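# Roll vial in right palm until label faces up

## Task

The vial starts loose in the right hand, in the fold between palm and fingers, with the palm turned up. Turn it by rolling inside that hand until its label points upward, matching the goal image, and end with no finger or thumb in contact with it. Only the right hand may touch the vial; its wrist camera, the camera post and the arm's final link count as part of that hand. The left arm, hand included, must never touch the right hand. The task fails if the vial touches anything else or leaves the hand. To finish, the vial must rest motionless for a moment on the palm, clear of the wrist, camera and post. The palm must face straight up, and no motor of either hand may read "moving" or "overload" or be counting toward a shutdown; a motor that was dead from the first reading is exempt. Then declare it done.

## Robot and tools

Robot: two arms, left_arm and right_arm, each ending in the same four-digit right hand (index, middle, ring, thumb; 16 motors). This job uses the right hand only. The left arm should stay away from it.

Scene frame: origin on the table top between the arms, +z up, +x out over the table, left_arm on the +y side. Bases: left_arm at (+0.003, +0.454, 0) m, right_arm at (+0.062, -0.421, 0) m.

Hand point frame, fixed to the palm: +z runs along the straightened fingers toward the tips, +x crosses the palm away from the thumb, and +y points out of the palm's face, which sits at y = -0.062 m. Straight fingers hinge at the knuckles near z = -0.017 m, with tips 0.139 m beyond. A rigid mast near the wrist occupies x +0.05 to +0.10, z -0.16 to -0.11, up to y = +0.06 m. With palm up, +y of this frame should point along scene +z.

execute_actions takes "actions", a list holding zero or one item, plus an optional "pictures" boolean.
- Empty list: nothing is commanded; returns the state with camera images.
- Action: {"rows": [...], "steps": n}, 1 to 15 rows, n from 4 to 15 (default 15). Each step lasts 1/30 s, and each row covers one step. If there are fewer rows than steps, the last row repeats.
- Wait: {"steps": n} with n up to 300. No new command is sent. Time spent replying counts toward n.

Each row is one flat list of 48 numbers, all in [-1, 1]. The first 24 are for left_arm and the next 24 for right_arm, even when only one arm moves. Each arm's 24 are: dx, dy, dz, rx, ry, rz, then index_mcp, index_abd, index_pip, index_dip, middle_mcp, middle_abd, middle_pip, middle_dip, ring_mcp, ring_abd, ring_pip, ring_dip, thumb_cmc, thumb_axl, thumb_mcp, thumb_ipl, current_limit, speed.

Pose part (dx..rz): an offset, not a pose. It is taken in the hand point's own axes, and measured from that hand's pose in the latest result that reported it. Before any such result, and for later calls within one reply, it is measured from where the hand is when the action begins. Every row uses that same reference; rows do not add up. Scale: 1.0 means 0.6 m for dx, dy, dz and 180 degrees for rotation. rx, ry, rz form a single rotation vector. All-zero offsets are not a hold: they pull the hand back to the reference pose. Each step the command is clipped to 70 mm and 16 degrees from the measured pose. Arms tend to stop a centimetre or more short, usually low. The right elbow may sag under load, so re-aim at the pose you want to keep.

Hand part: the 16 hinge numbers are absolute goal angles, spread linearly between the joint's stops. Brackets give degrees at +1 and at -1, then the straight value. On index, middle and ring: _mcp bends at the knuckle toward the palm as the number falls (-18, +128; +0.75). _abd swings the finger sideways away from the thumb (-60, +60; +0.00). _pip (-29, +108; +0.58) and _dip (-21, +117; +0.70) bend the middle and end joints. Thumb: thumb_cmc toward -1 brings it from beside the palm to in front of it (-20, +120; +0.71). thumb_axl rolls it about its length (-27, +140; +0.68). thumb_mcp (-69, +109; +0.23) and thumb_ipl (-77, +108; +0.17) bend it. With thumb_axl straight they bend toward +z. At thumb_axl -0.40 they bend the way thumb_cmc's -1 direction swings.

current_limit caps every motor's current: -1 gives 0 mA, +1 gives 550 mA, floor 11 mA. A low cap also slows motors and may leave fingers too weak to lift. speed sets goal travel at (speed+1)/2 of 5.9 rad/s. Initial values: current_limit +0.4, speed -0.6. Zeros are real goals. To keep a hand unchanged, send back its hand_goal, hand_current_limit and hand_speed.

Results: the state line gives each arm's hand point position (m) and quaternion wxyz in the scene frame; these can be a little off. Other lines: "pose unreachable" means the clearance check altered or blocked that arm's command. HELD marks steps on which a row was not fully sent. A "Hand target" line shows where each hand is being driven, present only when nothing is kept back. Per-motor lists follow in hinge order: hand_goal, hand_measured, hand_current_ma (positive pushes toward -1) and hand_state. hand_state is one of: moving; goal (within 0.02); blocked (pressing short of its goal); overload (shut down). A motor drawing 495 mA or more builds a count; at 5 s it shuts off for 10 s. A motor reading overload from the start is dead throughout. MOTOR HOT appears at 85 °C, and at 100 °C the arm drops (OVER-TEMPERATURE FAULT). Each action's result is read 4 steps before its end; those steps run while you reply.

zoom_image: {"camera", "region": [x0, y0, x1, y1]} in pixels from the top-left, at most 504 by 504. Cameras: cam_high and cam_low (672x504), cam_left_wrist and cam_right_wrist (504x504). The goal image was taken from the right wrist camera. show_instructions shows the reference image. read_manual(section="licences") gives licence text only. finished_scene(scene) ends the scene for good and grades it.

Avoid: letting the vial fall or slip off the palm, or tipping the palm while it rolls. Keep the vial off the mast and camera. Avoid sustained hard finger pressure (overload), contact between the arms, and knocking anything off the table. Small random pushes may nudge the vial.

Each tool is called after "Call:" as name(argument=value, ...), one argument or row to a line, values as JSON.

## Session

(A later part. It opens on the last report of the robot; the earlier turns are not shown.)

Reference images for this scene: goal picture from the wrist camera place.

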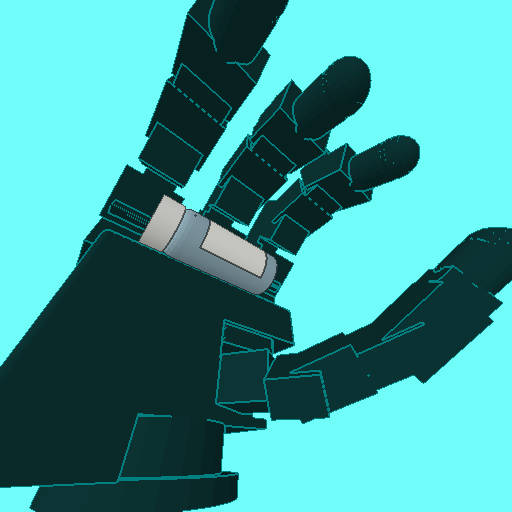

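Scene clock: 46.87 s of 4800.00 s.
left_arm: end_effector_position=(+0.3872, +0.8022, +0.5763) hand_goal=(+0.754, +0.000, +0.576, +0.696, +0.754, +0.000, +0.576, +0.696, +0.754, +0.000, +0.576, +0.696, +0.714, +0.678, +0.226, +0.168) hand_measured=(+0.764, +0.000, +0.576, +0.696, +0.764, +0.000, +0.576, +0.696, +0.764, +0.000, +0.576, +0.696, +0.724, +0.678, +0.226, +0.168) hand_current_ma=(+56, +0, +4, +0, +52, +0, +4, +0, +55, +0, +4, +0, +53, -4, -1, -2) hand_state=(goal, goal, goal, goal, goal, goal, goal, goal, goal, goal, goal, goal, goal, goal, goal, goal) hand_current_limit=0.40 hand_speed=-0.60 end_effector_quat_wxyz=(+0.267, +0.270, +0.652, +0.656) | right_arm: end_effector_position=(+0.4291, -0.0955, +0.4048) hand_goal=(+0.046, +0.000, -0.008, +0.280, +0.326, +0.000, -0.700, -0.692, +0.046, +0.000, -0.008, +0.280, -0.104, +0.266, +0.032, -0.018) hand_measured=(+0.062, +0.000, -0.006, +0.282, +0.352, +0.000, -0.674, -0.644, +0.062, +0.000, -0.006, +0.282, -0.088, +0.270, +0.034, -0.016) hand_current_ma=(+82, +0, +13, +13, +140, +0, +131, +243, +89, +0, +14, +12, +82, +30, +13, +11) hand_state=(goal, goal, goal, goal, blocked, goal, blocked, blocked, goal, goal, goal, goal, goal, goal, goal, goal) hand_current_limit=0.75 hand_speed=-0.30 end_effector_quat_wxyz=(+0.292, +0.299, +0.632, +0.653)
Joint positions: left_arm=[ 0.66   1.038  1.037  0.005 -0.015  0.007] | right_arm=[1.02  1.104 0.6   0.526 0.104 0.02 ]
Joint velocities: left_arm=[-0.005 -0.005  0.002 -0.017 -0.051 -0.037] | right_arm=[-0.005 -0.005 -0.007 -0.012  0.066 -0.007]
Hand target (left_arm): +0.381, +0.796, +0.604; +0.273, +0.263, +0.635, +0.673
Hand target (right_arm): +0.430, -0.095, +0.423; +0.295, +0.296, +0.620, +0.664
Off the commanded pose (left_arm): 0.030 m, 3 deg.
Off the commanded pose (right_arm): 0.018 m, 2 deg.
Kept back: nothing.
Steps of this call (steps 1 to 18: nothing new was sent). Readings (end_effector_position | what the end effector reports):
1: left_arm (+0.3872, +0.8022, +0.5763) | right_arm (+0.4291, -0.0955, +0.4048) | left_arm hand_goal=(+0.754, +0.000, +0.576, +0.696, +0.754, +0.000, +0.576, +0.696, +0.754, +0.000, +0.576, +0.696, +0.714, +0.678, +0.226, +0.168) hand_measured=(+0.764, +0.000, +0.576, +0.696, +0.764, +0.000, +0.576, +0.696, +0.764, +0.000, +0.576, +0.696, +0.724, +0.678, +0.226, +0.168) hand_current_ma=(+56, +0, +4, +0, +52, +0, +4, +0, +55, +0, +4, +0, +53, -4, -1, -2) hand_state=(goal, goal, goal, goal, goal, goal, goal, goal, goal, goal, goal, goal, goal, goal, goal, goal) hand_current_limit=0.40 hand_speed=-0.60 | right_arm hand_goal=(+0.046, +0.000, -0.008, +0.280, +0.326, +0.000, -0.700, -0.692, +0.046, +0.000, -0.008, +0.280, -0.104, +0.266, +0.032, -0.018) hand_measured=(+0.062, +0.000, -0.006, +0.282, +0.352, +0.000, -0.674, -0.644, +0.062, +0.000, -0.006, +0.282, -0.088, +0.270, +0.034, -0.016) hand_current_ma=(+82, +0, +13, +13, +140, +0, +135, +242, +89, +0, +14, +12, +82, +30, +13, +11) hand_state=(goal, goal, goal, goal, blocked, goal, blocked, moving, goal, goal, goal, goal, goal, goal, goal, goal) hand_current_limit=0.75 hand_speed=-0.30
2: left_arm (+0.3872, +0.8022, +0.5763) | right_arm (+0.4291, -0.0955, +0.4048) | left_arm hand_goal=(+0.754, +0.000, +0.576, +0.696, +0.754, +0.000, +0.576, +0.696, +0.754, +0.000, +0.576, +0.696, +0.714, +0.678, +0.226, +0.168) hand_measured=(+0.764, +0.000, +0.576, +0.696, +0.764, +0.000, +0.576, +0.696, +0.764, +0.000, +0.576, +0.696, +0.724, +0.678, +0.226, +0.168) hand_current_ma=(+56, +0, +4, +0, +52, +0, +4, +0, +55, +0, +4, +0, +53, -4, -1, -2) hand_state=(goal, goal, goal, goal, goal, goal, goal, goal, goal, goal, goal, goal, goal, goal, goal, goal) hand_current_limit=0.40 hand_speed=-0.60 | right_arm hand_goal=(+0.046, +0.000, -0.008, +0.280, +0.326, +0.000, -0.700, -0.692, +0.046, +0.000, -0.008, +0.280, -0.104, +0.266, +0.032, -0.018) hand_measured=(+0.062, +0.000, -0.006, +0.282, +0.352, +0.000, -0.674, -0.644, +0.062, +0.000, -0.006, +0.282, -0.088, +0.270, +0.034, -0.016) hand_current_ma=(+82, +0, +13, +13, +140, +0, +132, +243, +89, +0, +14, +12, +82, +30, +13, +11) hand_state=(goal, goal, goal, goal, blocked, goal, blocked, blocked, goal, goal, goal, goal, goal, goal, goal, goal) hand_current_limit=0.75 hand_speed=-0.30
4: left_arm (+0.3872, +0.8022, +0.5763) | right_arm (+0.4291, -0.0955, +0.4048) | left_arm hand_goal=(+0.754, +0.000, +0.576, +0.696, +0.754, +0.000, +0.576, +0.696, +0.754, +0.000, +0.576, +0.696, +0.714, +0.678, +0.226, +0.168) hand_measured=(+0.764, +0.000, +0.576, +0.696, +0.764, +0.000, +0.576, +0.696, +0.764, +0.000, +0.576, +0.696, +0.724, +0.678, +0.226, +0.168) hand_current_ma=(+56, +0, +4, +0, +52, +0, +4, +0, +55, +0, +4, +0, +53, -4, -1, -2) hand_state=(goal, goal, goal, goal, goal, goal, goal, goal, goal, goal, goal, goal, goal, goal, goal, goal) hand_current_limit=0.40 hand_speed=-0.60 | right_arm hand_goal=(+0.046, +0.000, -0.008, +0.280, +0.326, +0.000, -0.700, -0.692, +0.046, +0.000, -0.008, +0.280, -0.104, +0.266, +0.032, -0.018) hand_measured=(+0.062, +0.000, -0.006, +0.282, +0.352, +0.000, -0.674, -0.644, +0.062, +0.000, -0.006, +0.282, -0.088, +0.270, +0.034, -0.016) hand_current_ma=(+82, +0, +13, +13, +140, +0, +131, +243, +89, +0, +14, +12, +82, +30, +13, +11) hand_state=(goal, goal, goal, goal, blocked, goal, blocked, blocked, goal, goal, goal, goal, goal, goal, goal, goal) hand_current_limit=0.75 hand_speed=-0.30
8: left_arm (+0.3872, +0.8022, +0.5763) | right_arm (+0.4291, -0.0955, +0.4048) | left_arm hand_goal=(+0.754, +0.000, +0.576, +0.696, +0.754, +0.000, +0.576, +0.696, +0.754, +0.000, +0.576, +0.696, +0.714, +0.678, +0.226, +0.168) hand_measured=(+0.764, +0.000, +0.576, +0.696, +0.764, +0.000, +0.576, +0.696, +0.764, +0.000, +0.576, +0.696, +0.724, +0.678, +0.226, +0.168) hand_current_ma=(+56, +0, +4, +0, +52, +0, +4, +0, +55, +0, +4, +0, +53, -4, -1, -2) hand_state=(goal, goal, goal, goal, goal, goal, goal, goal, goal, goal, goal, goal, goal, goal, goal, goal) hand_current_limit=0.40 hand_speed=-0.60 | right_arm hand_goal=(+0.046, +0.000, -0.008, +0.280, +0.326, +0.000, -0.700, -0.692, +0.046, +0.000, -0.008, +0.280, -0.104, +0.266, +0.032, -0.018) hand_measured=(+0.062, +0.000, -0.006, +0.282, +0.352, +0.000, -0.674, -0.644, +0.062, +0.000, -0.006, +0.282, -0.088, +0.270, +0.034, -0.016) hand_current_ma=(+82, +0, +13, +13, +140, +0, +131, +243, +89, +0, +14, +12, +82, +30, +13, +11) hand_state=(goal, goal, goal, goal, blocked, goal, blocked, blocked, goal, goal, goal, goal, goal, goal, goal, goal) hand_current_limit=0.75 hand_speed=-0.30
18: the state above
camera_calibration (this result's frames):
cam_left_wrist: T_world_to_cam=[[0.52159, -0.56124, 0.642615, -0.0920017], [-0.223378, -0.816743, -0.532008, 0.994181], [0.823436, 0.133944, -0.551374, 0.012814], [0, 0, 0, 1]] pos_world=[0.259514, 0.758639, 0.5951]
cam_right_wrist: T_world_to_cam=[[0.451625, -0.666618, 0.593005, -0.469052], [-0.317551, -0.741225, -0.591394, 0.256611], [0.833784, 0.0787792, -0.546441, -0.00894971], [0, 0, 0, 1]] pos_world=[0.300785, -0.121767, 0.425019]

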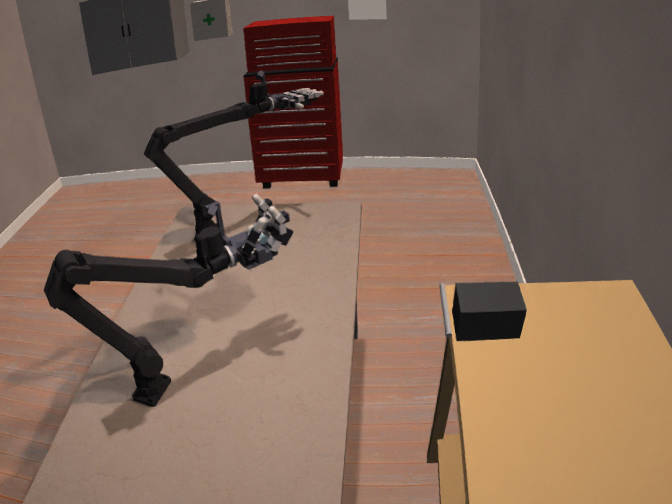

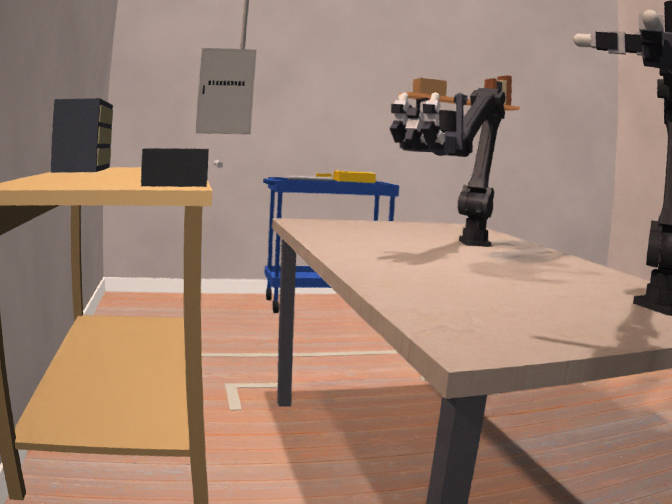

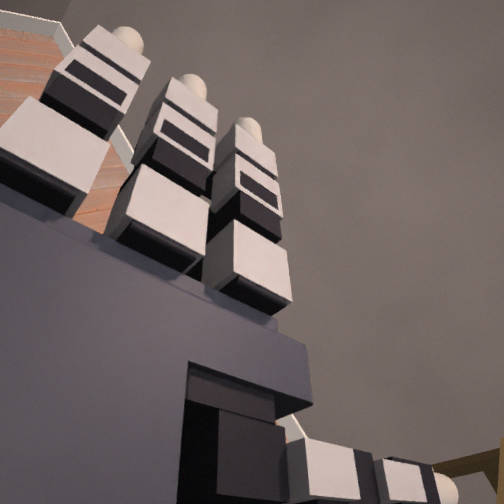

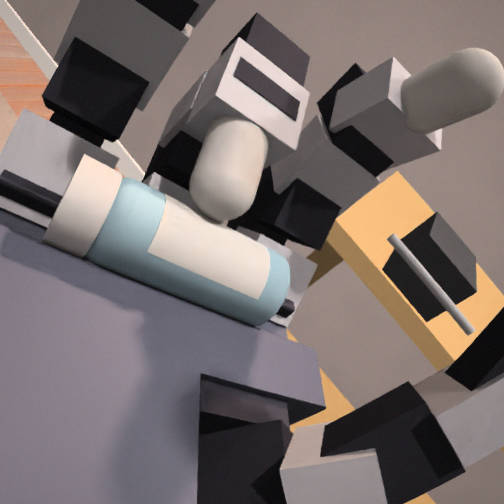

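Call:
execute_actions(
  actions=[
    {"rows": [[0,0.0478,-0.0121,-0.0166,0,0,0.754,0,0.576,0.696,0.754,0,0.576,0.696,0.754,0,0.576,0.696,0.714,0.678,0.226,0.168,0.4,-0.6,0.0015,0.0303,0.0035,-0.0107,0,0.001,0.046,0,-0.008,0.28,0.413,0,-0.674,-0.458,0.046,0,-0.008,0.28,-0.104,0.266,0.032,-0.018,0.75,-0.4],[0,0.0478,-0.0121,-0.0166,0,0,0.754,0,0.576,0.696,0.754,0,0.576,0.696,0.754,0,0.576,0.696,0.714,0.678,0.226,0.168,0.4,-0.6,0.0015,0.0303,0.0035,-0.0107,0,0.001,0.046,0,-0.008,0.28,0.413,0,-0.674,-0.458,0.046,0,-0.008,0.28,-0.104,0.266,0.032,-0.018,0.75,-0.4],[0,0.0478,-0.0121,-0.0166,0,0,0.754,0,0.576,0.696,0.754,0,0.576,0.696,0.754,0,0.576,0.696,0.714,0.678,0.226,0.168,0.4,-0.6,0.0015,0.0303,0.0035,-0.0107,0,0.001,0.046,0,-0.008,0.28,0.413,0,-0.674,-0.458,0.046,0,-0.008,0.28,-0.104,0.266,0.032,-0.018,0.75,-0.4],[0,0.0478,-0.0121,-0.0166,0,0,0.754,0,0.576,0.696,0.754,0,0.576,0.696,0.754,0,0.576,0.696,0.714,0.678,0.226,0.168,0.4,-0.6,0.0015,0.0303,0.0035,-0.0107,0,0.001,0.046,0,-0.008,0.28,0.413,0,-0.836,-0.458,0.046,0,-0.008,0.28,-0.104,0.266,0.032,-0.018,0.75,-0.4]], "steps": 10},
  ],
)

Call:
execute_actions(
  actions=[
    {"rows": [[0,0.0478,-0.0121,-0.0166,0,0,0.754,0,0.576,0.696,0.754,0,0.576,0.696,0.754,0,0.576,0.696,0.714,0.678,0.226,0.168,0.4,-0.6,0.0015,0.0303,0.0035,-0.0107,0,0.001,0.046,0,-0.008,0.28,0.39,0,-0.81,-0.505,0.046,0,-0.008,0.28,-0.104,0.266,0.032,-0.018,0.75,-0.3],[0,0.0478,-0.0121,-0.0166,0,0,0.754,0,0.576,0.696,0.754,0,0.576,0.696,0.754,0,0.576,0.696,0.714,0.678,0.226,0.168,0.4,-0.6,0.0015,0.0303,0.0035,-0.0107,0,0.001,0.046,0,-0.008,0.28,0.368,0,-0.782,-0.548,0.046,0,-0.008,0.28,-0.104,0.266,0.032,-0.018,0.75,-0.3],[0,0.0478,-0.0121,-0.0166,0,0,0.754,0,0.576,0.696,0.754,0,0.576,0.696,0.754,0,0.576,0.696,0.714,0.678,0.226,0.168,0.4,-0.6,0.0015,0.0303,0.0035,-0.0107,0,0.001,0.046,0,-0.008,0.28,0.345,0,-0.753,-0.589,0.046,0,-0.008,0.28,-0.104,0.266,0.032,-0.018,0.75,-0.3],[0,0.0478,-0.0121,-0.0166,0,0,0.754,0,0.576,0.696,0.754,0,0.576,0.696,0.754,0,0.576,0.696,0.714,0.678,0.226,0.168,0.4,-0.6,0.0015,0.0303,0.0035,-0.0107,0,0.001,0.046,0,-0.008,0.28,0.322,0,-0.724,-0.629,0.046,0,-0.008,0.28,-0.104,0.266,0.032,-0.018,0.75,-0.3],[0,0.0478,-0.0121,-0.0166,0,0,0.754,0,0.576,0.696,0.754,0,0.576,0.696,0.754,0,0.576,0.696,0.714,0.678,0.226,0.168,0.4,-0.6,0.0015,0.0303,0.0035,-0.0107,0,0.001,0.046,0,-0.008,0.28,0.3,0,-0.696,-0.669,0.046,0,-0.008,0.28,-0.104,0.266,0.032,-0.018,0.75,-0.3]], "steps": 9},
  ],
)

Call:
execute_actions(
  actions=[
    {"steps": 5},
  ],
  pictures=true,
)

Call:
zoom_image(
  camera="cam_right_wrist",
  region=[20, 130, 320, 350],
)

Scene clock: 52.80 s of 4800.00 s.
left_arm: end_effector_position=(+0.3872, +0.8022, +0.5763) hand_goal=(+0.754, +0.000, +0.576, +0.696, +0.754, +0.000, +0.576, +0.696, +0.754, +0.000, +0.576, +0.696, +0.714, +0.678, +0.226, +0.168) hand_measured=(+0.764, +0.000, +0.576, +0.696, +0.764, +0.000, +0.576, +0.696, +0.764, +0.000, +0.576, +0.696, +0.724, +0.678, +0.226, +0.168) hand_current_ma=(+56, +0, +4, +0, +52, +0, +4, +0, +55, +0, +4, +0, +53, -4, -1, -2) hand_state=(goal, goal, goal, goal, goal, goal, goal, goal, goal, goal, goal, goal, goal, goal, goal, goal) hand_current_limit=0.40 hand_speed=-0.60 end_effector_quat_wxyz=(+0.267, +0.270, +0.652, +0.656) | right_arm: end_effector_position=(+0.4291, -0.0955, +0.4048) hand_goal=(+0.046, +0.000, -0.008, +0.280, +0.414, +0.000, -0.836, -0.458, +0.046, +0.000, -0.008, +0.280, -0.104, +0.266, +0.032, -0.018) hand_measured=(+0.062, +0.000, -0.006, +0.282, +0.418, +0.000, -0.706, -0.522, +0.062, +0.000, -0.006, +0.282, -0.088, +0.270, +0.034, -0.016) hand_current_ma=(+82, +0, +13, +13, +35, +0, +85, -64, +89, +0, +14, +12, +82, +30, +13, +11) hand_state=(goal, goal, goal, goal, moving, goal, moving, moving, goal, goal, goal, goal, goal, goal, goal, goal) hand_current_limit=0.75 hand_speed=-0.40 end_effector_quat_wxyz=(+0.292, +0.299, +0.632, +0.653)
Joint positions: left_arm=[ 0.66   1.038  1.037  0.005 -0.015  0.007] | right_arm=[1.02  1.104 0.6   0.526 0.104 0.02 ]
Joint velocities: left_arm=[-0.015  0.005 -0.002  0.012 -0.007 -0.037] | right_arm=[-0.005  0.005 -0.007  0.012 -0.037 -0.051]
Steps of this call (steps 1 to 90: nothing new was sent; then 2.73 s passed at rest; steps 91 to 96: the first 6 steps of this action). Readings (end_effector_position | what the end effector reports):
91: left_arm (+0.3872, +0.8022, +0.5763) | right_arm (+0.4291, -0.0955, +0.4048) | left_arm hand_goal=(+0.754, +0.000, +0.576, +0.696, +0.754, +0.000, +0.576, +0.696, +0.754, +0.000, +0.576, +0.696, +0.714, +0.678, +0.226, +0.168) hand_measured=(+0.764, +0.000, +0.576, +0.696, +0.764, +0.000, +0.576, +0.696, +0.764, +0.000, +0.576, +0.696, +0.724, +0.678, +0.226, +0.168) hand_current_ma=(+56, +0, +4, +0, +52, +0, +4, +0, +55, +0, +4, +0, +53, -4, -1, -2) hand_state=(goal, goal, goal, goal, goal, goal, goal, goal, goal, goal, goal, goal, goal, goal, goal, goal) hand_current_limit=0.40 hand_speed=-0.60 | right_arm hand_goal=(+0.046, +0.000, -0.008, +0.280, +0.414, +0.000, -0.674, -0.458, +0.046, +0.000, -0.008, +0.280, -0.104, +0.266, +0.032, -0.018) hand_measured=(+0.062, +0.000, -0.006, +0.282, +0.352, +0.000, -0.674, -0.644, +0.062, +0.000, -0.006, +0.282, -0.088, +0.270, +0.034, -0.016) hand_current_ma=(+82, +0, +13, +13, +140, +0, +131, +243, +89, +0, +14, +12, +82, +30, +13, +11) hand_state=(goal, goal, goal, goal, moving, goal, moving, moving, goal, goal, goal, goal, goal, goal, goal, goal) hand_current_limit=0.75 hand_speed=-0.40
92: left_arm (+0.3872, +0.8022, +0.5763) | right_arm (+0.4291, -0.0955, +0.4048) | left_arm hand_goal=(+0.754, +0.000, +0.576, +0.696, +0.754, +0.000, +0.576, +0.696, +0.754, +0.000, +0.576, +0.696, +0.714, +0.678, +0.226, +0.168) hand_measured=(+0.764, +0.000, +0.576, +0.696, +0.764, +0.000, +0.576, +0.696, +0.764, +0.000, +0.576, +0.696, +0.724, +0.678, +0.226, +0.168) hand_current_ma=(+56, +0, +4, +0, +52, +0, +4, +0, +55, +0, +4, +0, +53, -4, -1, -2) hand_state=(goal, goal, goal, goal, goal, goal, goal, goal, goal, goal, goal, goal, goal, goal, goal, goal) hand_current_limit=0.40 hand_speed=-0.60 | right_arm hand_goal=(+0.046, +0.000, -0.008, +0.280, +0.414, +0.000, -0.674, -0.458, +0.046, +0.000, -0.008, +0.280, -0.104, +0.266, +0.032, -0.018) hand_measured=(+0.062, +0.000, -0.006, +0.282, +0.354, +0.000, -0.672, -0.644, +0.062, +0.000, -0.006, +0.282, -0.088, +0.270, +0.034, -0.016) hand_current_ma=(+82, +0, +13, +13, -46, +0, +47, +20, +89, +0, +14, +12, +82, +30, +13, +11) hand_state=(goal, goal, goal, goal, moving, goal, moving, moving, goal, goal, goal, goal, goal, goal, goal, goal) hand_current_limit=0.75 hand_speed=-0.40
94: left_arm (+0.3872, +0.8022, +0.5763) | right_arm (+0.4291, -0.0955, +0.4048) | left_arm hand_goal=(+0.754, +0.000, +0.576, +0.696, +0.754, +0.000, +0.576, +0.696, +0.754, +0.000, +0.576, +0.696, +0.714, +0.678, +0.226, +0.168) hand_measured=(+0.764, +0.000, +0.576, +0.696, +0.764, +0.000, +0.576, +0.696, +0.764, +0.000, +0.576, +0.696, +0.724, +0.678, +0.226, +0.168) hand_current_ma=(+56, +0, +4, +0, +52, +0, +4, +0, +55, +0, +4, +0, +53, -4, -1, -2) hand_state=(goal, goal, goal, goal, goal, goal, goal, goal, goal, goal, goal, goal, goal, goal, goal, goal) hand_current_limit=0.40 hand_speed=-0.60 | right_arm hand_goal=(+0.046, +0.000, -0.008, +0.280, +0.414, +0.000, -0.836, -0.458, +0.046, +0.000, -0.008, +0.280, -0.104, +0.266, +0.032, -0.018) hand_measured=(+0.062, +0.000, -0.006, +0.282, +0.402, +0.000, -0.670, -0.606, +0.062, +0.000, -0.006, +0.282, -0.088, +0.270, +0.034, -0.016) hand_current_ma=(+82, +0, +13, +13, +77, +0, +14, -97, +89, +0, +14, +12, +82, +30, +13, +11) hand_state=(goal, goal, goal, goal, moving, goal, moving, moving, goal, goal, goal, goal, goal, goal, goal, goal) hand_current_limit=0.75 hand_speed=-0.40
96: the state above

Scene clock: 53.10 s of 4800.00 s.
left_arm: end_effector_position=(+0.3872, +0.8022, +0.5763) hand_goal=(+0.754, +0.000, +0.576, +0.696, +0.754, +0.000, +0.576, +0.696, +0.754, +0.000, +0.576, +0.696, +0.714, +0.678, +0.226, +0.168) hand_measured=(+0.764, +0.000, +0.576, +0.696, +0.764, +0.000, +0.576, +0.696, +0.764, +0.000, +0.576, +0.696, +0.724, +0.678, +0.226, +0.168) hand_current_ma=(+56, +0, +4, +0, +52, +0, +4, +0, +55, +0, +4, +0, +53, -4, -1, -2) hand_state=(goal, goal, goal, goal, goal, goal, goal, goal, goal, goal, goal, goal, goal, goal, goal, goal) hand_current_limit=0.40 hand_speed=-0.60 end_effector_quat_wxyz=(+0.267, +0.270, +0.652, +0.656) | right_arm: end_effector_position=(+0.4291, -0.0955, +0.4048) hand_goal=(+0.046, +0.000, -0.008, +0.280, +0.300, +0.000, -0.696, -0.668, +0.046, +0.000, -0.008, +0.280, -0.104, +0.266, +0.032, -0.018) hand_measured=(+0.062, +0.000, -0.006, +0.282, +0.382, +0.000, -0.742, -0.520, +0.062, +0.000, -0.006, +0.282, -0.088, +0.270, +0.034, -0.016) hand_current_ma=(+82, +0, +13, +13, +162, +0, +60, +244, +89, +0, +14, +12, +82, +30, +13, +11) hand_state=(goal, goal, goal, goal, moving, goal, moving, moving, goal, goal, goal, goal, goal, goal, goal, goal) hand_current_limit=0.75 hand_speed=-0.30 end_effector_quat_wxyz=(+0.292, +0.299, +0.632, +0.653)
Joint positions: left_arm=[ 0.66   1.038  1.037  0.005 -0.015  0.007] | right_arm=[1.02  1.104 0.6   0.526 0.104 0.02 ]
Joint velocities: left_arm=[-0.005 -0.015  0.012 -0.007  0.095 -0.051] | right_arm=[-0.005 -0.005  0.027 -0.002 -0.037 -0.037]
Off your previous action's commanded pose (left_arm): 0.030 m, 3 deg at its last step (step 4 of this call).
Off your previous action's commanded pose (right_arm): 0.018 m, 2 deg at its last step (step 4 of this call).
Steps of this call (steps 1 to 4: the last 4 steps of your previous action; steps 5 to 9: the first 5 steps of this action, its rows measured from where the robot was after step 4). Readings (end_effector_position | what the end effector reports):
4: left_arm (+0.3872, +0.8022, +0.5763) | right_arm (+0.4291, -0.0955, +0.4048) | left_arm hand_goal=(+0.754, +0.000, +0.576, +0.696, +0.754, +0.000, +0.576, +0.696, +0.754, +0.000, +0.576, +0.696, +0.714, +0.678, +0.226, +0.168) hand_measured=(+0.764, +0.000, +0.576, +0.696, +0.764, +0.000, +0.576, +0.696, +0.764, +0.000, +0.576, +0.696, +0.724, +0.678, +0.226, +0.168) hand_current_ma=(+56, +0, +4, +0, +52, +0, +4, +0, +55, +0, +4, +0, +53, -4, -1, -2) hand_state=(goal, goal, goal, goal, goal, goal, goal, goal, goal, goal, goal, goal, goal, goal, goal, goal) hand_current_limit=0.40 hand_speed=-0.60 | right_arm hand_goal=(+0.046, +0.000, -0.008, +0.280, +0.414, +0.000, -0.836, -0.458, +0.046, +0.000, -0.008, +0.280, -0.104, +0.266, +0.032, -0.018) hand_measured=(+0.062, +0.000, -0.006, +0.282, +0.430, +0.000, -0.794, -0.456, +0.062, +0.000, -0.006, +0.282, -0.088, +0.270, +0.034, -0.016) hand_current_ma=(+82, +0, +13, +13, +95, +0, +212, +19, +89, +0, +14, +12, +82, +30, +13, +11) hand_state=(goal, goal, goal, goal, moving, goal, moving, moving, goal, goal, goal, goal, goal, goal, goal, goal) hand_current_limit=0.75 hand_speed=-0.40
5: left_arm (+0.3872, +0.8022, +0.5763) | right_arm (+0.4291, -0.0955, +0.4048) | left_arm hand_goal=(+0.754, +0.000, +0.576, +0.696, +0.754, +0.000, +0.576, +0.696, +0.754, +0.000, +0.576, +0.696, +0.714, +0.678, +0.226, +0.168) hand_measured=(+0.764, +0.000, +0.576, +0.696, +0.764, +0.000, +0.576, +0.696, +0.764, +0.000, +0.576, +0.696, +0.724, +0.678, +0.226, +0.168) hand_current_ma=(+56, +0, +4, +0, +52, +0, +4, +0, +55, +0, +4, +0, +53, -4, -1, -2) hand_state=(goal, goal, goal, goal, goal, goal, goal, goal, goal, goal, goal, goal, goal, goal, goal, goal) hand_current_limit=0.40 hand_speed=-0.60 | right_arm hand_goal=(+0.046, +0.000, -0.008, +0.280, +0.390, +0.000, -0.810, -0.504, +0.046, +0.000, -0.008, +0.280, -0.104, +0.266, +0.032, -0.018) hand_measured=(+0.062, +0.000, -0.006, +0.282, +0.430, +0.000, -0.796, -0.456, +0.062, +0.000, -0.006, +0.282, -0.088, +0.270, +0.034, -0.016) hand_current_ma=(+82, +0, +13, +13, +90, +0, +210, +16, +89, +0, +14, +12, +82, +30, +13, +11) hand_state=(goal, goal, goal, goal, moving, goal, moving, moving, goal, goal, goal, goal, goal, goal, goal, goal) hand_current_limit=0.75 hand_speed=-0.30
6: left_arm (+0.3872, +0.8022, +0.5763) | right_arm (+0.4291, -0.0955, +0.4048) | left_arm hand_goal=(+0.754, +0.000, +0.576, +0.696, +0.754, +0.000, +0.576, +0.696, +0.754, +0.000, +0.576, +0.696, +0.714, +0.678, +0.226, +0.168) hand_measured=(+0.764, +0.000, +0.576, +0.696, +0.764, +0.000, +0.576, +0.696, +0.764, +0.000, +0.576, +0.696, +0.724, +0.678, +0.226, +0.168) hand_current_ma=(+56, +0, +4, +0, +52, +0, +4, +0, +55, +0, +4, +0, +53, -4, -1, -2) hand_state=(goal, goal, goal, goal, goal, goal, goal, goal, goal, goal, goal, goal, goal, goal, goal, goal) hand_current_limit=0.40 hand_speed=-0.60 | right_arm hand_goal=(+0.046, +0.000, -0.008, +0.280, +0.368, +0.000, -0.782, -0.548, +0.046, +0.000, -0.008, +0.280, -0.104, +0.266, +0.032, -0.018) hand_measured=(+0.062, +0.000, -0.006, +0.282, +0.430, +0.000, -0.796, -0.458, +0.062, +0.000, -0.006, +0.282, -0.088, +0.270, +0.034, -0.016) hand_current_ma=(+82, +0, +13, +13, +225, +0, +79, +183, +89, +0, +14, +12, +82, +30, +13, +11) hand_state=(goal, goal, goal, goal, moving, goal, moving, moving, goal, goal, goal, goal, goal, goal, goal, goal) hand_current_limit=0.75 hand_speed=-0.30
8: left_arm (+0.3872, +0.8022, +0.5763) | right_arm (+0.4291, -0.0955, +0.4048) | left_arm hand_goal=(+0.754, +0.000, +0.576, +0.696, +0.754, +0.000, +0.576, +0.696, +0.754, +0.000, +0.576, +0.696, +0.714, +0.678, +0.226, +0.168) hand_measured=(+0.764, +0.000, +0.576, +0.696, +0.764, +0.000, +0.576, +0.696, +0.764, +0.000, +0.576, +0.696, +0.724, +0.678, +0.226, +0.168) hand_current_ma=(+56, +0, +4, +0, +52, +0, +4, +0, +55, +0, +4, +0, +53, -4, -1, -2) hand_state=(goal, goal, goal, goal, goal, goal, goal, goal, goal, goal, goal, goal, goal, goal, goal, goal) hand_current_limit=0.40 hand_speed=-0.60 | right_arm hand_goal=(+0.046, +0.000, -0.008, +0.280, +0.322, +0.000, -0.724, -0.628, +0.046, +0.000, -0.008, +0.280, -0.104, +0.266, +0.032, -0.018) hand_measured=(+0.062, +0.000, -0.006, +0.282, +0.404, +0.000, -0.766, -0.494, +0.062, +0.000, -0.006, +0.282, -0.088, +0.270, +0.034, -0.016) hand_current_ma=(+82, +0, +13, +13, +178, +0, +78, +257, +89, +0, +14, +12, +82, +30, +13, +11) hand_state=(goal, goal, goal, goal, moving, goal, moving, moving, goal, goal, goal, goal, goal, goal, goal, goal) hand_current_limit=0.75 hand_speed=-0.30
9: the state above

Scene clock: 53.27 s of 4800.00 s.
left_arm: end_effector_position=(+0.3872, +0.8022, +0.5763) hand_goal=(+0.754, +0.000, +0.576, +0.696, +0.754, +0.000, +0.576, +0.696, +0.754, +0.000, +0.576, +0.696, +0.714, +0.678, +0.226, +0.168) hand_measured=(+0.764, +0.000, +0.576, +0.696, +0.764, +0.000, +0.576, +0.696, +0.764, +0.000, +0.576, +0.696, +0.724, +0.678, +0.226, +0.168) hand_current_ma=(+56, +0, +4, +0, +52, +0, +4, +0, +55, +0, +4, +0, +53, -4, -1, -2) hand_state=(goal, goal, goal, goal, goal, goal, goal, goal, goal, goal, goal, goal, goal, goal, goal, goal) hand_current_limit=0.40 hand_speed=-0.60 end_effector_quat_wxyz=(+0.267, +0.270, +0.652, +0.656) | right_arm: end_effector_position=(+0.4291, -0.0955, +0.4048) hand_goal=(+0.046, +0.000, -0.008, +0.280, +0.300, +0.000, -0.696, -0.668, +0.046, +0.000, -0.008, +0.280, -0.104, +0.266, +0.032, -0.018) hand_measured=(+0.062, +0.000, -0.006, +0.282, +0.326, +0.000, -0.668, -0.610, +0.062, +0.000, -0.006, +0.282, -0.088, +0.270, +0.034, -0.016) hand_current_ma=(+82, +0, +13, +13, +138, +0, +155, +290, +89, +0, +14, +12, +82, +30, +13, +11) hand_state=(goal, goal, goal, goal, blocked, goal, moving, moving, goal, goal, goal, goal, goal, goal, goal, goal) hand_current_limit=0.75 hand_speed=-0.30 end_effector_quat_wxyz=(+0.292, +0.299, +0.632, +0.653)
Joint positions: left_arm=[ 0.66   1.038  1.037  0.005 -0.015  0.007] | right_arm=[1.02  1.104 0.6   0.526 0.104 0.02 ]
Joint velocities: left_arm=[-0.005 -0.005  0.012 -0.012 -0.007 -0.037] | right_arm=[-0.005 -0.005 -0.007 -0.012  0.007 -0.037]
Hand target (left_arm): +0.381, +0.796, +0.604; +0.273, +0.263, +0.635, +0.673
Hand target (right_arm): +0.430, -0.095, +0.423; +0.295, +0.296, +0.620, +0.664
Off the commanded pose (left_arm): 0.030 m, 3 deg.
Off the commanded pose (right_arm): 0.018 m, 2 deg.
Kept back: nothing.
Steps of this call (steps 1 to 4: the last 4 steps of your previous action; step 5: nothing new was sent). Readings (end_effector_position | what the end effector reports):
1: left_arm (+0.3872, +0.8022, +0.5763) | right_arm (+0.4291, -0.0955, +0.4048) | left_arm hand_goal=(+0.754, +0.000, +0.576, +0.696, +0.754, +0.000, +0.576, +0.696, +0.754, +0.000, +0.576, +0.696, +0.714, +0.678, +0.226, +0.168) hand_measured=(+0.764, +0.000, +0.576, +0.696, +0.764, +0.000, +0.576, +0.696, +0.764, +0.000, +0.576, +0.696, +0.724, +0.678, +0.226, +0.168) hand_current_ma=(+56, +0, +4, +0, +52, +0, +4, +0, +55, +0, +4, +0, +53, -4, -1, -2) hand_state=(goal, goal, goal, goal, goal, goal, goal, goal, goal, goal, goal, goal, goal, goal, goal, goal) hand_current_limit=0.40 hand_speed=-0.60 | right_arm hand_goal=(+0.046, +0.000, -0.008, +0.280, +0.300, +0.000, -0.696, -0.668, +0.046, +0.000, -0.008, +0.280, -0.104, +0.266, +0.032, -0.018) hand_measured=(+0.062, +0.000, -0.006, +0.282, +0.356, +0.000, -0.716, -0.548, +0.062, +0.000, -0.006, +0.282, -0.088, +0.270, +0.034, -0.016) hand_current_ma=(+82, +0, +13, +13, +147, +0, +57, +234, +89, +0, +14, +12, +82, +30, +13, +11) hand_state=(goal, goal, goal, goal, moving, goal, moving, moving, goal, goal, goal, goal, goal, goal, goal, goal) hand_current_limit=0.75 hand_speed=-0.30
2: left_arm (+0.3872, +0.8022, +0.5763) | right_arm (+0.4291, -0.0955, +0.4048) | left_arm hand_goal=(+0.754, +0.000, +0.576, +0.696, +0.754, +0.000, +0.576, +0.696, +0.754, +0.000, +0.576, +0.696, +0.714, +0.678, +0.226, +0.168) hand_measured=(+0.764, +0.000, +0.576, +0.696, +0.764, +0.000, +0.576, +0.696, +0.764, +0.000, +0.576, +0.696, +0.724, +0.678, +0.226, +0.168) hand_current_ma=(+56, +0, +4, +0, +52, +0, +4, +0, +55, +0, +4, +0, +53, -4, -1, -2) hand_state=(goal, goal, goal, goal, goal, goal, goal, goal, goal, goal, goal, goal, goal, goal, goal, goal) hand_current_limit=0.40 hand_speed=-0.60 | right_arm hand_goal=(+0.046, +0.000, -0.008, +0.280, +0.300, +0.000, -0.696, -0.668, +0.046, +0.000, -0.008, +0.280, -0.104, +0.266, +0.032, -0.018) hand_measured=(+0.062, +0.000, -0.006, +0.282, +0.334, +0.000, -0.692, -0.576, +0.062, +0.000, -0.006, +0.282, -0.088, +0.270, +0.034, -0.016) hand_current_ma=(+82, +0, +13, +13, +84, +0, +125, +245, +89, +0, +14, +12, +82, +30, +13, +11) hand_state=(goal, goal, goal, goal, moving, goal, moving, moving, goal, goal, goal, goal, goal, goal, goal, goal) hand_current_limit=0.75 hand_speed=-0.30
4: left_arm (+0.3872, +0.8022, +0.5763) | right_arm (+0.4291, -0.0955, +0.4048) | left_arm hand_goal=(+0.754, +0.000, +0.576, +0.696, +0.754, +0.000, +0.576, +0.696, +0.754, +0.000, +0.576, +0.696, +0.714, +0.678, +0.226, +0.168) hand_measured=(+0.764, +0.000, +0.576, +0.696, +0.764, +0.000, +0.576, +0.696, +0.764, +0.000, +0.576, +0.696, +0.724, +0.678, +0.226, +0.168) hand_current_ma=(+56, +0, +4, +0, +52, +0, +4, +0, +55, +0, +4, +0, +53, -4, -1, -2) hand_state=(goal, goal, goal, goal, goal, goal, goal, goal, goal, goal, goal, goal, goal, goal, goal, goal) hand_current_limit=0.40 hand_speed=-0.60 | right_arm hand_goal=(+0.046, +0.000, -0.008, +0.280, +0.300, +0.000, -0.696, -0.668, +0.046, +0.000, -0.008, +0.280, -0.104, +0.266, +0.032, -0.018) hand_measured=(+0.062, +0.000, -0.006, +0.282, +0.326, +0.000, -0.670, -0.606, +0.062, +0.000, -0.006, +0.282, -0.088, +0.270, +0.034, -0.016) hand_current_ma=(+82, +0, +13, +13, +138, +0, +164, +288, +89, +0, +14, +12, +82, +30, +13, +11) hand_state=(goal, goal, goal, goal, moving, goal, moving, moving, goal, goal, goal, goal, goal, goal, goal, goal) hand_current_limit=0.75 hand_speed=-0.30
5: the state above
camera_calibration (this result's frames):
cam_left_wrist: T_world_to_cam=[[0.52159, -0.56124, 0.642615, -0.0920017], [-0.223378, -0.816743, -0.532008, 0.994181], [0.823436, 0.133944, -0.551374, 0.012814], [0, 0, 0, 1]] pos_world=[0.259514, 0.758639, 0.5951]
cam_right_wrist: T_world_to_cam=[[0.451625, -0.666618, 0.593005, -0.469052], [-0.317551, -0.741225, -0.591394, 0.256611], [0.833784, 0.0787792, -0.546441, -0.00894971], [0, 0, 0, 1]] pos_world=[0.300785, -0.121767, 0.425019]

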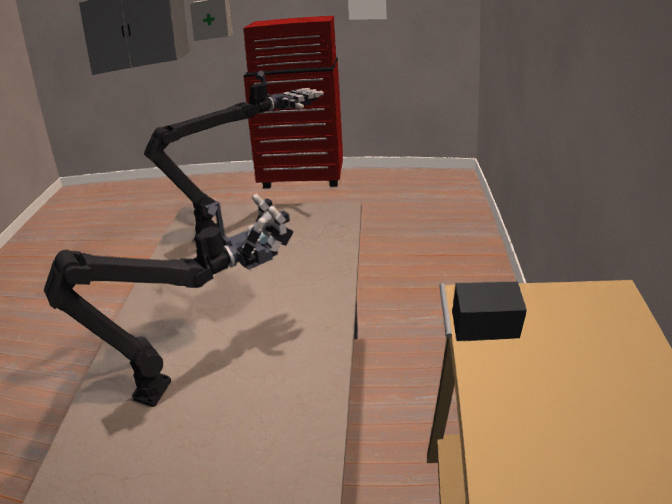

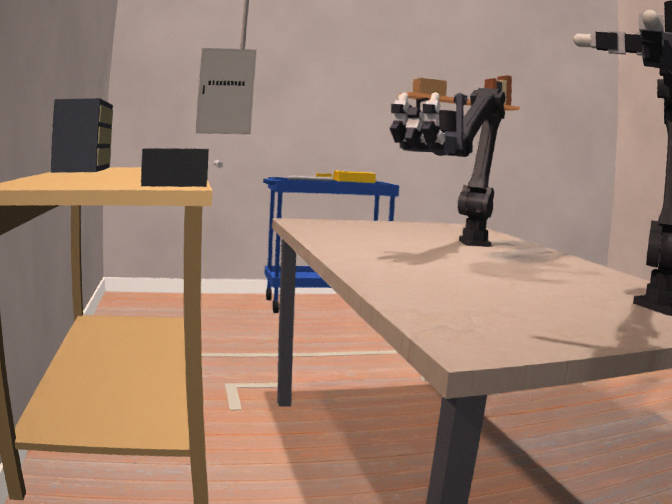

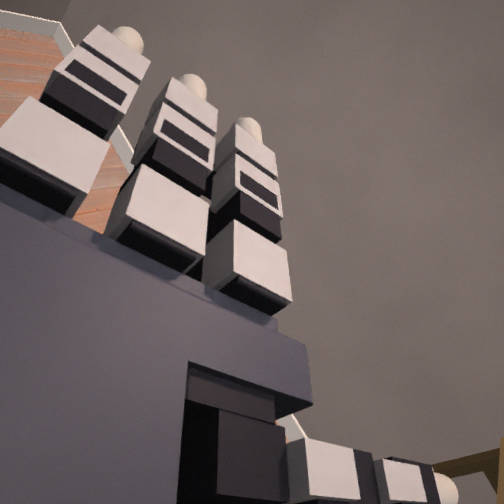

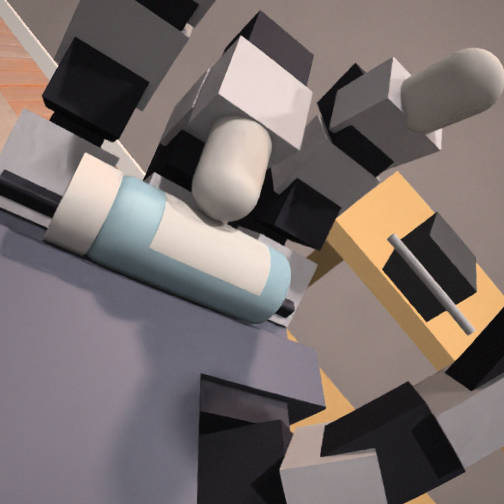

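Region (20, 130, 320, 350) of cam_right_wrist's 504x504 image, scaled by 1.680, with more detail than that image has; it fills the top 370 rows of this view, and the rest is white.

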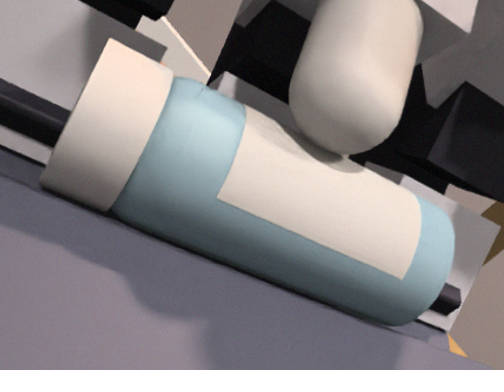

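Call:
execute_actions(
  actions=[
    {"rows": [[0,0.0478,-0.0121,-0.0166,0,0,0.754,0,0.576,0.696,0.754,0,0.576,0.696,0.754,0,0.576,0.696,0.714,0.678,0.226,0.168,0.4,-0.6,0.0015,0.0303,0.0035,-0.0107,0,0.001,0.046,0,-0.008,0.28,0.286,0,-0.675,-0.705,0.046,0,-0.008,0.28,-0.104,0.266,0.032,-0.018,0.75,-0.3],[0,0.0478,-0.0121,-0.0166,0,0,0.754,0,0.576,0.696,0.754,0,0.576,0.696,0.754,0,0.576,0.696,0.714,0.678,0.226,0.168,0.4,-0.6,0.0015,0.0303,0.0035,-0.0107,0,0.001,0.046,0,-0.008,0.28,0.273,0,-0.654,-0.742,0.046,0,-0.008,0.28,-0.104,0.266,0.032,-0.018,0.75,-0.3],[0,0.0478,-0.0121,-0.0166,0,0,0.754,0,0.576,0.696,0.754,0,0.576,0.696,0.754,0,0.576,0.696,0.714,0.678,0.226,0.168,0.4,-0.6,0.0015,0.0303,0.0035,-0.0107,0,0.001,0.046,0,-0.008,0.28,0.259,0,-0.632,-0.778,0.046,0,-0.008,0.28,-0.104,0.266,0.032,-0.018,0.75,-0.3]], "steps": 8},
  ],
)

Call:
execute_actions(
  actions=[
    {"steps": 5},
  ],
  pictures=true,
)

Call:
zoom_image(
  camera="cam_right_wrist",
  region=[20, 130, 320, 350],
)

Scene clock: 54.00 s of 4800.00 s.
left_arm: end_effector_position=(+0.3872, +0.8022, +0.5763) hand_goal=(+0.754, +0.000, +0.576, +0.696, +0.754, +0.000, +0.576, +0.696, +0.754, +0.000, +0.576, +0.696, +0.714, +0.678, +0.226, +0.168) hand_measured=(+0.764, +0.000, +0.576, +0.696, +0.764, +0.000, +0.576, +0.696, +0.764, +0.000, +0.576, +0.696, +0.724, +0.678, +0.226, +0.168) hand_current_ma=(+56, +0, +4, +0, +52, +0, +4, +0, +55, +0, +4, +0, +53, -4, -1, -2) hand_state=(goal, goal, goal, goal, goal, goal, goal, goal, goal, goal, goal, goal, goal, goal, goal, goal) hand_current_limit=0.40 hand_speed=-0.60 end_effector_quat_wxyz=(+0.267, +0.270, +0.652, +0.656) | right_arm: end_effector_position=(+0.4291, -0.0955, +0.4048) hand_goal=(+0.046, +0.000, -0.008, +0.280, +0.260, +0.000, -0.632, -0.778, +0.046, +0.000, -0.008, +0.280, -0.104, +0.266, +0.032, -0.018) hand_measured=(+0.062, +0.000, -0.006, +0.282, +0.304, +0.000, -0.634, -0.650, +0.062, +0.000, -0.006, +0.282, -0.088, +0.270, +0.034, -0.016) hand_current_ma=(+82, +0, +13, +13, +151, +0, +76, +278, +89, +0, +14, +12, +82, +30, +13, +11) hand_state=(goal, goal, goal, goal, moving, goal, moving, moving, goal, goal, goal, goal, goal, goal, goal, goal) hand_current_limit=0.75 hand_speed=-0.30 end_effector_quat_wxyz=(+0.292, +0.299, +0.632, +0.653)
Joint positions: left_arm=[ 0.66   1.038  1.037  0.005 -0.015  0.007] | right_arm=[1.02  1.104 0.6   0.526 0.104 0.02 ]
Joint velocities: left_arm=[ 0.005 -0.024 -0.007 -0.007 -0.051 -0.037] | right_arm=[-0.015  0.005 -0.002  0.002 -0.007  0.051]
Steps of this call (steps 1 to 18: nothing new was sent; steps 19 to 22: the first 4 steps of this action). Readings (end_effector_position | what the end effector reports):
19: left_arm (+0.3872, +0.8022, +0.5763) | right_arm (+0.4291, -0.0955, +0.4048) | left_arm hand_goal=(+0.754, +0.000, +0.576, +0.696, +0.754, +0.000, +0.576, +0.696, +0.754, +0.000, +0.576, +0.696, +0.714, +0.678, +0.226, +0.168) hand_measured=(+0.764, +0.000, +0.576, +0.696, +0.764, +0.000, +0.576, +0.696, +0.764, +0.000, +0.576, +0.696, +0.724, +0.678, +0.226, +0.168) hand_current_ma=(+56, +0, +4, +0, +52, +0, +4, +0, +55, +0, +4, +0, +53, -4, -1, -2) hand_state=(goal, goal, goal, goal, goal, goal, goal, goal, goal, goal, goal, goal, goal, goal, goal, goal) hand_current_limit=0.40 hand_speed=-0.60 | right_arm hand_goal=(+0.046, +0.000, -0.008, +0.280, +0.286, +0.000, -0.674, -0.704, +0.046, +0.000, -0.008, +0.280, -0.104, +0.266, +0.032, -0.018) hand_measured=(+0.062, +0.000, -0.006, +0.282, +0.326, +0.000, -0.666, -0.610, +0.062, +0.000, -0.006, +0.282, -0.088, +0.270, +0.034, -0.016) hand_current_ma=(+82, +0, +13, +13, +137, +0, +151, +292, +89, +0, +14, +12, +82, +30, +13, +11) hand_state=(goal, goal, goal, goal, moving, goal, moving, moving, goal, goal, goal, goal, goal, goal, goal, goal) hand_current_limit=0.75 hand_speed=-0.30
20: left_arm (+0.3872, +0.8022, +0.5763) | right_arm (+0.4291, -0.0955, +0.4048) | left_arm hand_goal=(+0.754, +0.000, +0.576, +0.696, +0.754, +0.000, +0.576, +0.696, +0.754, +0.000, +0.576, +0.696, +0.714, +0.678, +0.226, +0.168) hand_measured=(+0.764, +0.000, +0.576, +0.696, +0.764, +0.000, +0.576, +0.696, +0.764, +0.000, +0.576, +0.696, +0.724, +0.678, +0.226, +0.168) hand_current_ma=(+56, +0, +4, +0, +52, +0, +4, +0, +55, +0, +4, +0, +53, -4, -1, -2) hand_state=(goal, goal, goal, goal, goal, goal, goal, goal, goal, goal, goal, goal, goal, goal, goal, goal) hand_current_limit=0.40 hand_speed=-0.60 | right_arm hand_goal=(+0.046, +0.000, -0.008, +0.280, +0.274, +0.000, -0.654, -0.742, +0.046, +0.000, -0.008, +0.280, -0.104, +0.266, +0.032, -0.018) hand_measured=(+0.062, +0.000, -0.006, +0.282, +0.324, +0.000, -0.664, -0.612, +0.062, +0.000, -0.006, +0.282, -0.088, +0.270, +0.034, -0.016) hand_current_ma=(+82, +0, +13, +13, +179, +0, +102, +385, +89, +0, +14, +12, +82, +30, +13, +11) hand_state=(goal, goal, goal, goal, moving, goal, moving, moving, goal, goal, goal, goal, goal, goal, goal, goal) hand_current_limit=0.75 hand_speed=-0.30
22: the state above

Scene clock: 54.17 s of 4800.00 s.
left_arm: end_effector_position=(+0.3872, +0.8022, +0.5763) hand_goal=(+0.754, +0.000, +0.576, +0.696, +0.754, +0.000, +0.576, +0.696, +0.754, +0.000, +0.576, +0.696, +0.714, +0.678, +0.226, +0.168) hand_measured=(+0.764, +0.000, +0.576, +0.696, +0.764, +0.000, +0.576, +0.696, +0.764, +0.000, +0.576, +0.696, +0.724, +0.678, +0.226, +0.168) hand_current_ma=(+56, +0, +4, +0, +52, +0, +4, +0, +55, +0, +4, +0, +53, -4, -1, -2) hand_state=(goal, goal, goal, goal, goal, goal, goal, goal, goal, goal, goal, goal, goal, goal, goal, goal) hand_current_limit=0.40 hand_speed=-0.60 end_effector_quat_wxyz=(+0.267, +0.270, +0.652, +0.656) | right_arm: end_effector_position=(+0.4291, -0.0955, +0.4048) hand_goal=(+0.046, +0.000, -0.008, +0.280, +0.260, +0.000, -0.632, -0.778, +0.046, +0.000, -0.008, +0.280, -0.104, +0.266, +0.032, -0.018) hand_measured=(+0.062, +0.000, -0.006, +0.282, +0.286, +0.000, -0.596, -0.710, +0.062, +0.000, -0.006, +0.282, -0.088, +0.270, +0.034, -0.016) hand_current_ma=(+82, +0, +13, +13, +145, +0, +186, +339, +89, +0, +14, +12, +82, +30, +13, +11) hand_state=(goal, goal, goal, goal, blocked, goal, moving, moving, goal, goal, goal, goal, goal, goal, goal, goal) hand_current_limit=0.75 hand_speed=-0.30 end_effector_quat_wxyz=(+0.292, +0.299, +0.632, +0.653)
Joint positions: left_arm=[ 0.66   1.038  1.037  0.005 -0.015  0.007] | right_arm=[1.02  1.104 0.6   0.526 0.104 0.02 ]
Joint velocities: left_arm=[ 0.005  0.005 -0.012 -0.022  0.022 -0.051] | right_arm=[ 0.005  0.005  0.012 -0.017  0.066 -0.037]
Hand target (left_arm): +0.381, +0.796, +0.604; +0.273, +0.263, +0.635, +0.673
Hand target (right_arm): +0.430, -0.095, +0.423; +0.295, +0.296, +0.620, +0.664
Off the commanded pose (left_arm): 0.030 m, 3 deg.
Off the commanded pose (right_arm): 0.018 m, 2 deg.
Kept back: nothing.
Steps of this call (steps 1 to 4: the last 4 steps of your previous action; step 5: nothing new was sent). Readings (end_effector_position | what the end effector reports):
1: left_arm (+0.3872, +0.8022, +0.5763) | right_arm (+0.4291, -0.0955, +0.4048) | left_arm hand_goal=(+0.754, +0.000, +0.576, +0.696, +0.754, +0.000, +0.576, +0.696, +0.754, +0.000, +0.576, +0.696, +0.714, +0.678, +0.226, +0.168) hand_measured=(+0.764, +0.000, +0.576, +0.696, +0.764, +0.000, +0.576, +0.696, +0.764, +0.000, +0.576, +0.696, +0.724, +0.678, +0.226, +0.168) hand_current_ma=(+56, +0, +4, +0, +52, +0, +4, +0, +55, +0, +4, +0, +53, -4, -1, -2) hand_state=(goal, goal, goal, goal, goal, goal, goal, goal, goal, goal, goal, goal, goal, goal, goal, goal) hand_current_limit=0.40 hand_speed=-0.60 | right_arm hand_goal=(+0.046, +0.000, -0.008, +0.280, +0.260, +0.000, -0.632, -0.778, +0.046, +0.000, -0.008, +0.280, -0.104, +0.266, +0.032, -0.018) hand_measured=(+0.062, +0.000, -0.006, +0.282, +0.292, +0.000, -0.618, -0.674, +0.062, +0.000, -0.006, +0.282, -0.088, +0.270, +0.034, -0.016) hand_current_ma=(+82, +0, +13, +13, +111, +0, +142, +265, +89, +0, +14, +12, +82, +30, +13, +11) hand_state=(goal, goal, goal, goal, moving, goal, moving, moving, goal, goal, goal, goal, goal, goal, goal, goal) hand_current_limit=0.75 hand_speed=-0.30
2: left_arm (+0.3872, +0.8022, +0.5763) | right_arm (+0.4291, -0.0955, +0.4048) | left_arm hand_goal=(+0.754, +0.000, +0.576, +0.696, +0.754, +0.000, +0.576, +0.696, +0.754, +0.000, +0.576, +0.696, +0.714, +0.678, +0.226, +0.168) hand_measured=(+0.764, +0.000, +0.576, +0.696, +0.764, +0.000, +0.576, +0.696, +0.764, +0.000, +0.576, +0.696, +0.724, +0.678, +0.226, +0.168) hand_current_ma=(+56, +0, +4, +0, +52, +0, +4, +0, +55, +0, +4, +0, +53, -4, -1, -2) hand_state=(goal, goal, goal, goal, goal, goal, goal, goal, goal, goal, goal, goal, goal, goal, goal, goal) hand_current_limit=0.40 hand_speed=-0.60 | right_arm hand_goal=(+0.046, +0.000, -0.008, +0.280, +0.260, +0.000, -0.632, -0.778, +0.046, +0.000, -0.008, +0.280, -0.104, +0.266, +0.032, -0.018) hand_measured=(+0.062, +0.000, -0.006, +0.282, +0.288, +0.000, -0.608, -0.692, +0.062, +0.000, -0.006, +0.282, -0.088, +0.270, +0.034, -0.016) hand_current_ma=(+82, +0, +13, +13, +135, +0, +169, +339, +89, +0, +14, +12, +82, +30, +13, +11) hand_state=(goal, goal, goal, goal, moving, goal, moving, moving, goal, goal, goal, goal, goal, goal, goal, goal) hand_current_limit=0.75 hand_speed=-0.30
4: left_arm (+0.3872, +0.8022, +0.5763) | right_arm (+0.4291, -0.0955, +0.4048) | left_arm hand_goal=(+0.754, +0.000, +0.576, +0.696, +0.754, +0.000, +0.576, +0.696, +0.754, +0.000, +0.576, +0.696, +0.714, +0.678, +0.226, +0.168) hand_measured=(+0.764, +0.000, +0.576, +0.696, +0.764, +0.000, +0.576, +0.696, +0.764, +0.000, +0.576, +0.696, +0.724, +0.678, +0.226, +0.168) hand_current_ma=(+56, +0, +4, +0, +52, +0, +4, +0, +55, +0, +4, +0, +53, -4, -1, -2) hand_state=(goal, goal, goal, goal, goal, goal, goal, goal, goal, goal, goal, goal, goal, goal, goal, goal) hand_current_limit=0.40 hand_speed=-0.60 | right_arm hand_goal=(+0.046, +0.000, -0.008, +0.280, +0.260, +0.000, -0.632, -0.778, +0.046, +0.000, -0.008, +0.280, -0.104, +0.266, +0.032, -0.018) hand_measured=(+0.062, +0.000, -0.006, +0.282, +0.286, +0.000, -0.598, -0.710, +0.062, +0.000, -0.006, +0.282, -0.088, +0.270, +0.034, -0.016) hand_current_ma=(+82, +0, +13, +13, +145, +0, +190, +338, +89, +0, +14, +12, +82, +30, +13, +11) hand_state=(goal, goal, goal, goal, blocked, goal, moving, moving, goal, goal, goal, goal, goal, goal, goal, goal) hand_current_limit=0.75 hand_speed=-0.30
5: the state above
camera_calibration (this result's frames):
cam_left_wrist: T_world_to_cam=[[0.52159, -0.56124, 0.642615, -0.0920017], [-0.223378, -0.816743, -0.532008, 0.994181], [0.823436, 0.133944, -0.551374, 0.012814], [0, 0, 0, 1]] pos_world=[0.259514, 0.758639, 0.5951]
cam_right_wrist: T_world_to_cam=[[0.451625, -0.666618, 0.593005, -0.469052], [-0.317551, -0.741225, -0.591394, 0.256611], [0.833784, 0.0787792, -0.546441, -0.00894971], [0, 0, 0, 1]] pos_world=[0.300785, -0.121767, 0.425019]

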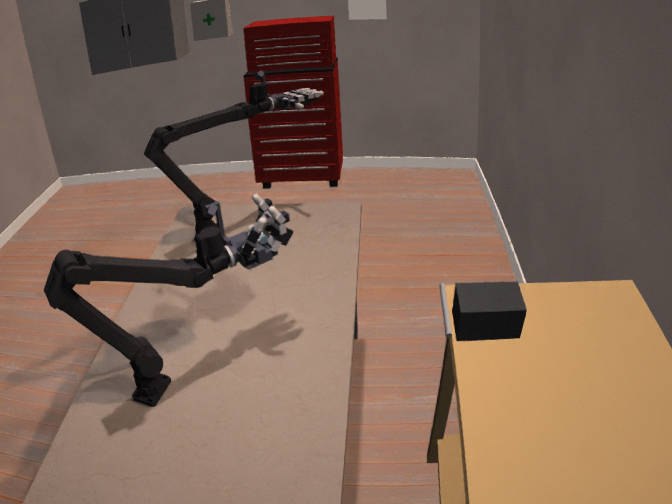

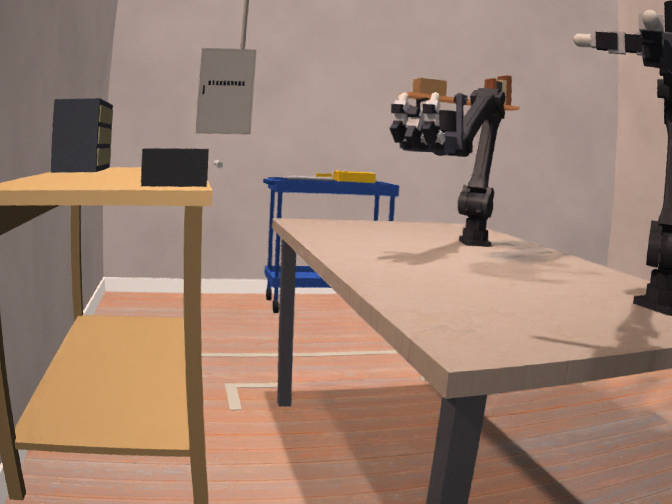

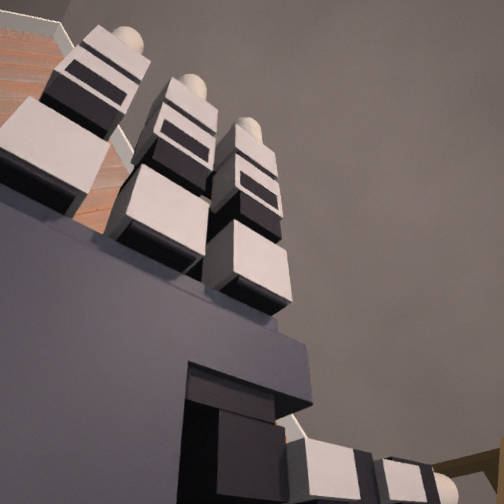

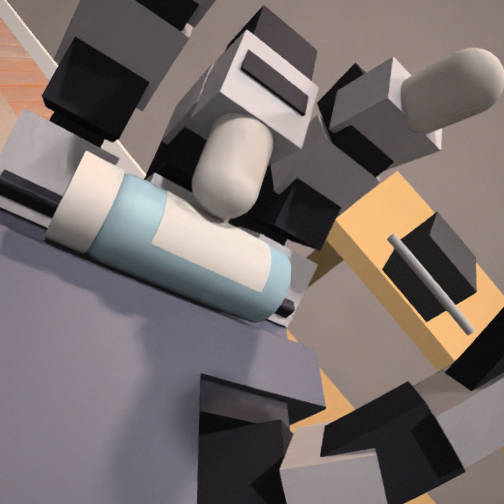

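Region (20, 130, 320, 350) of cam_right_wrist's 504x504 image, scaled by 1.680, with more detail than that image has; it fills the top 370 rows of this view, and the rest is white.

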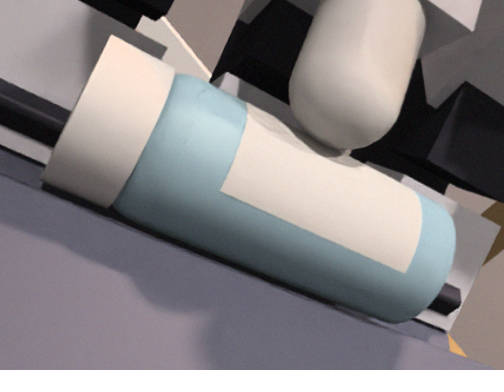

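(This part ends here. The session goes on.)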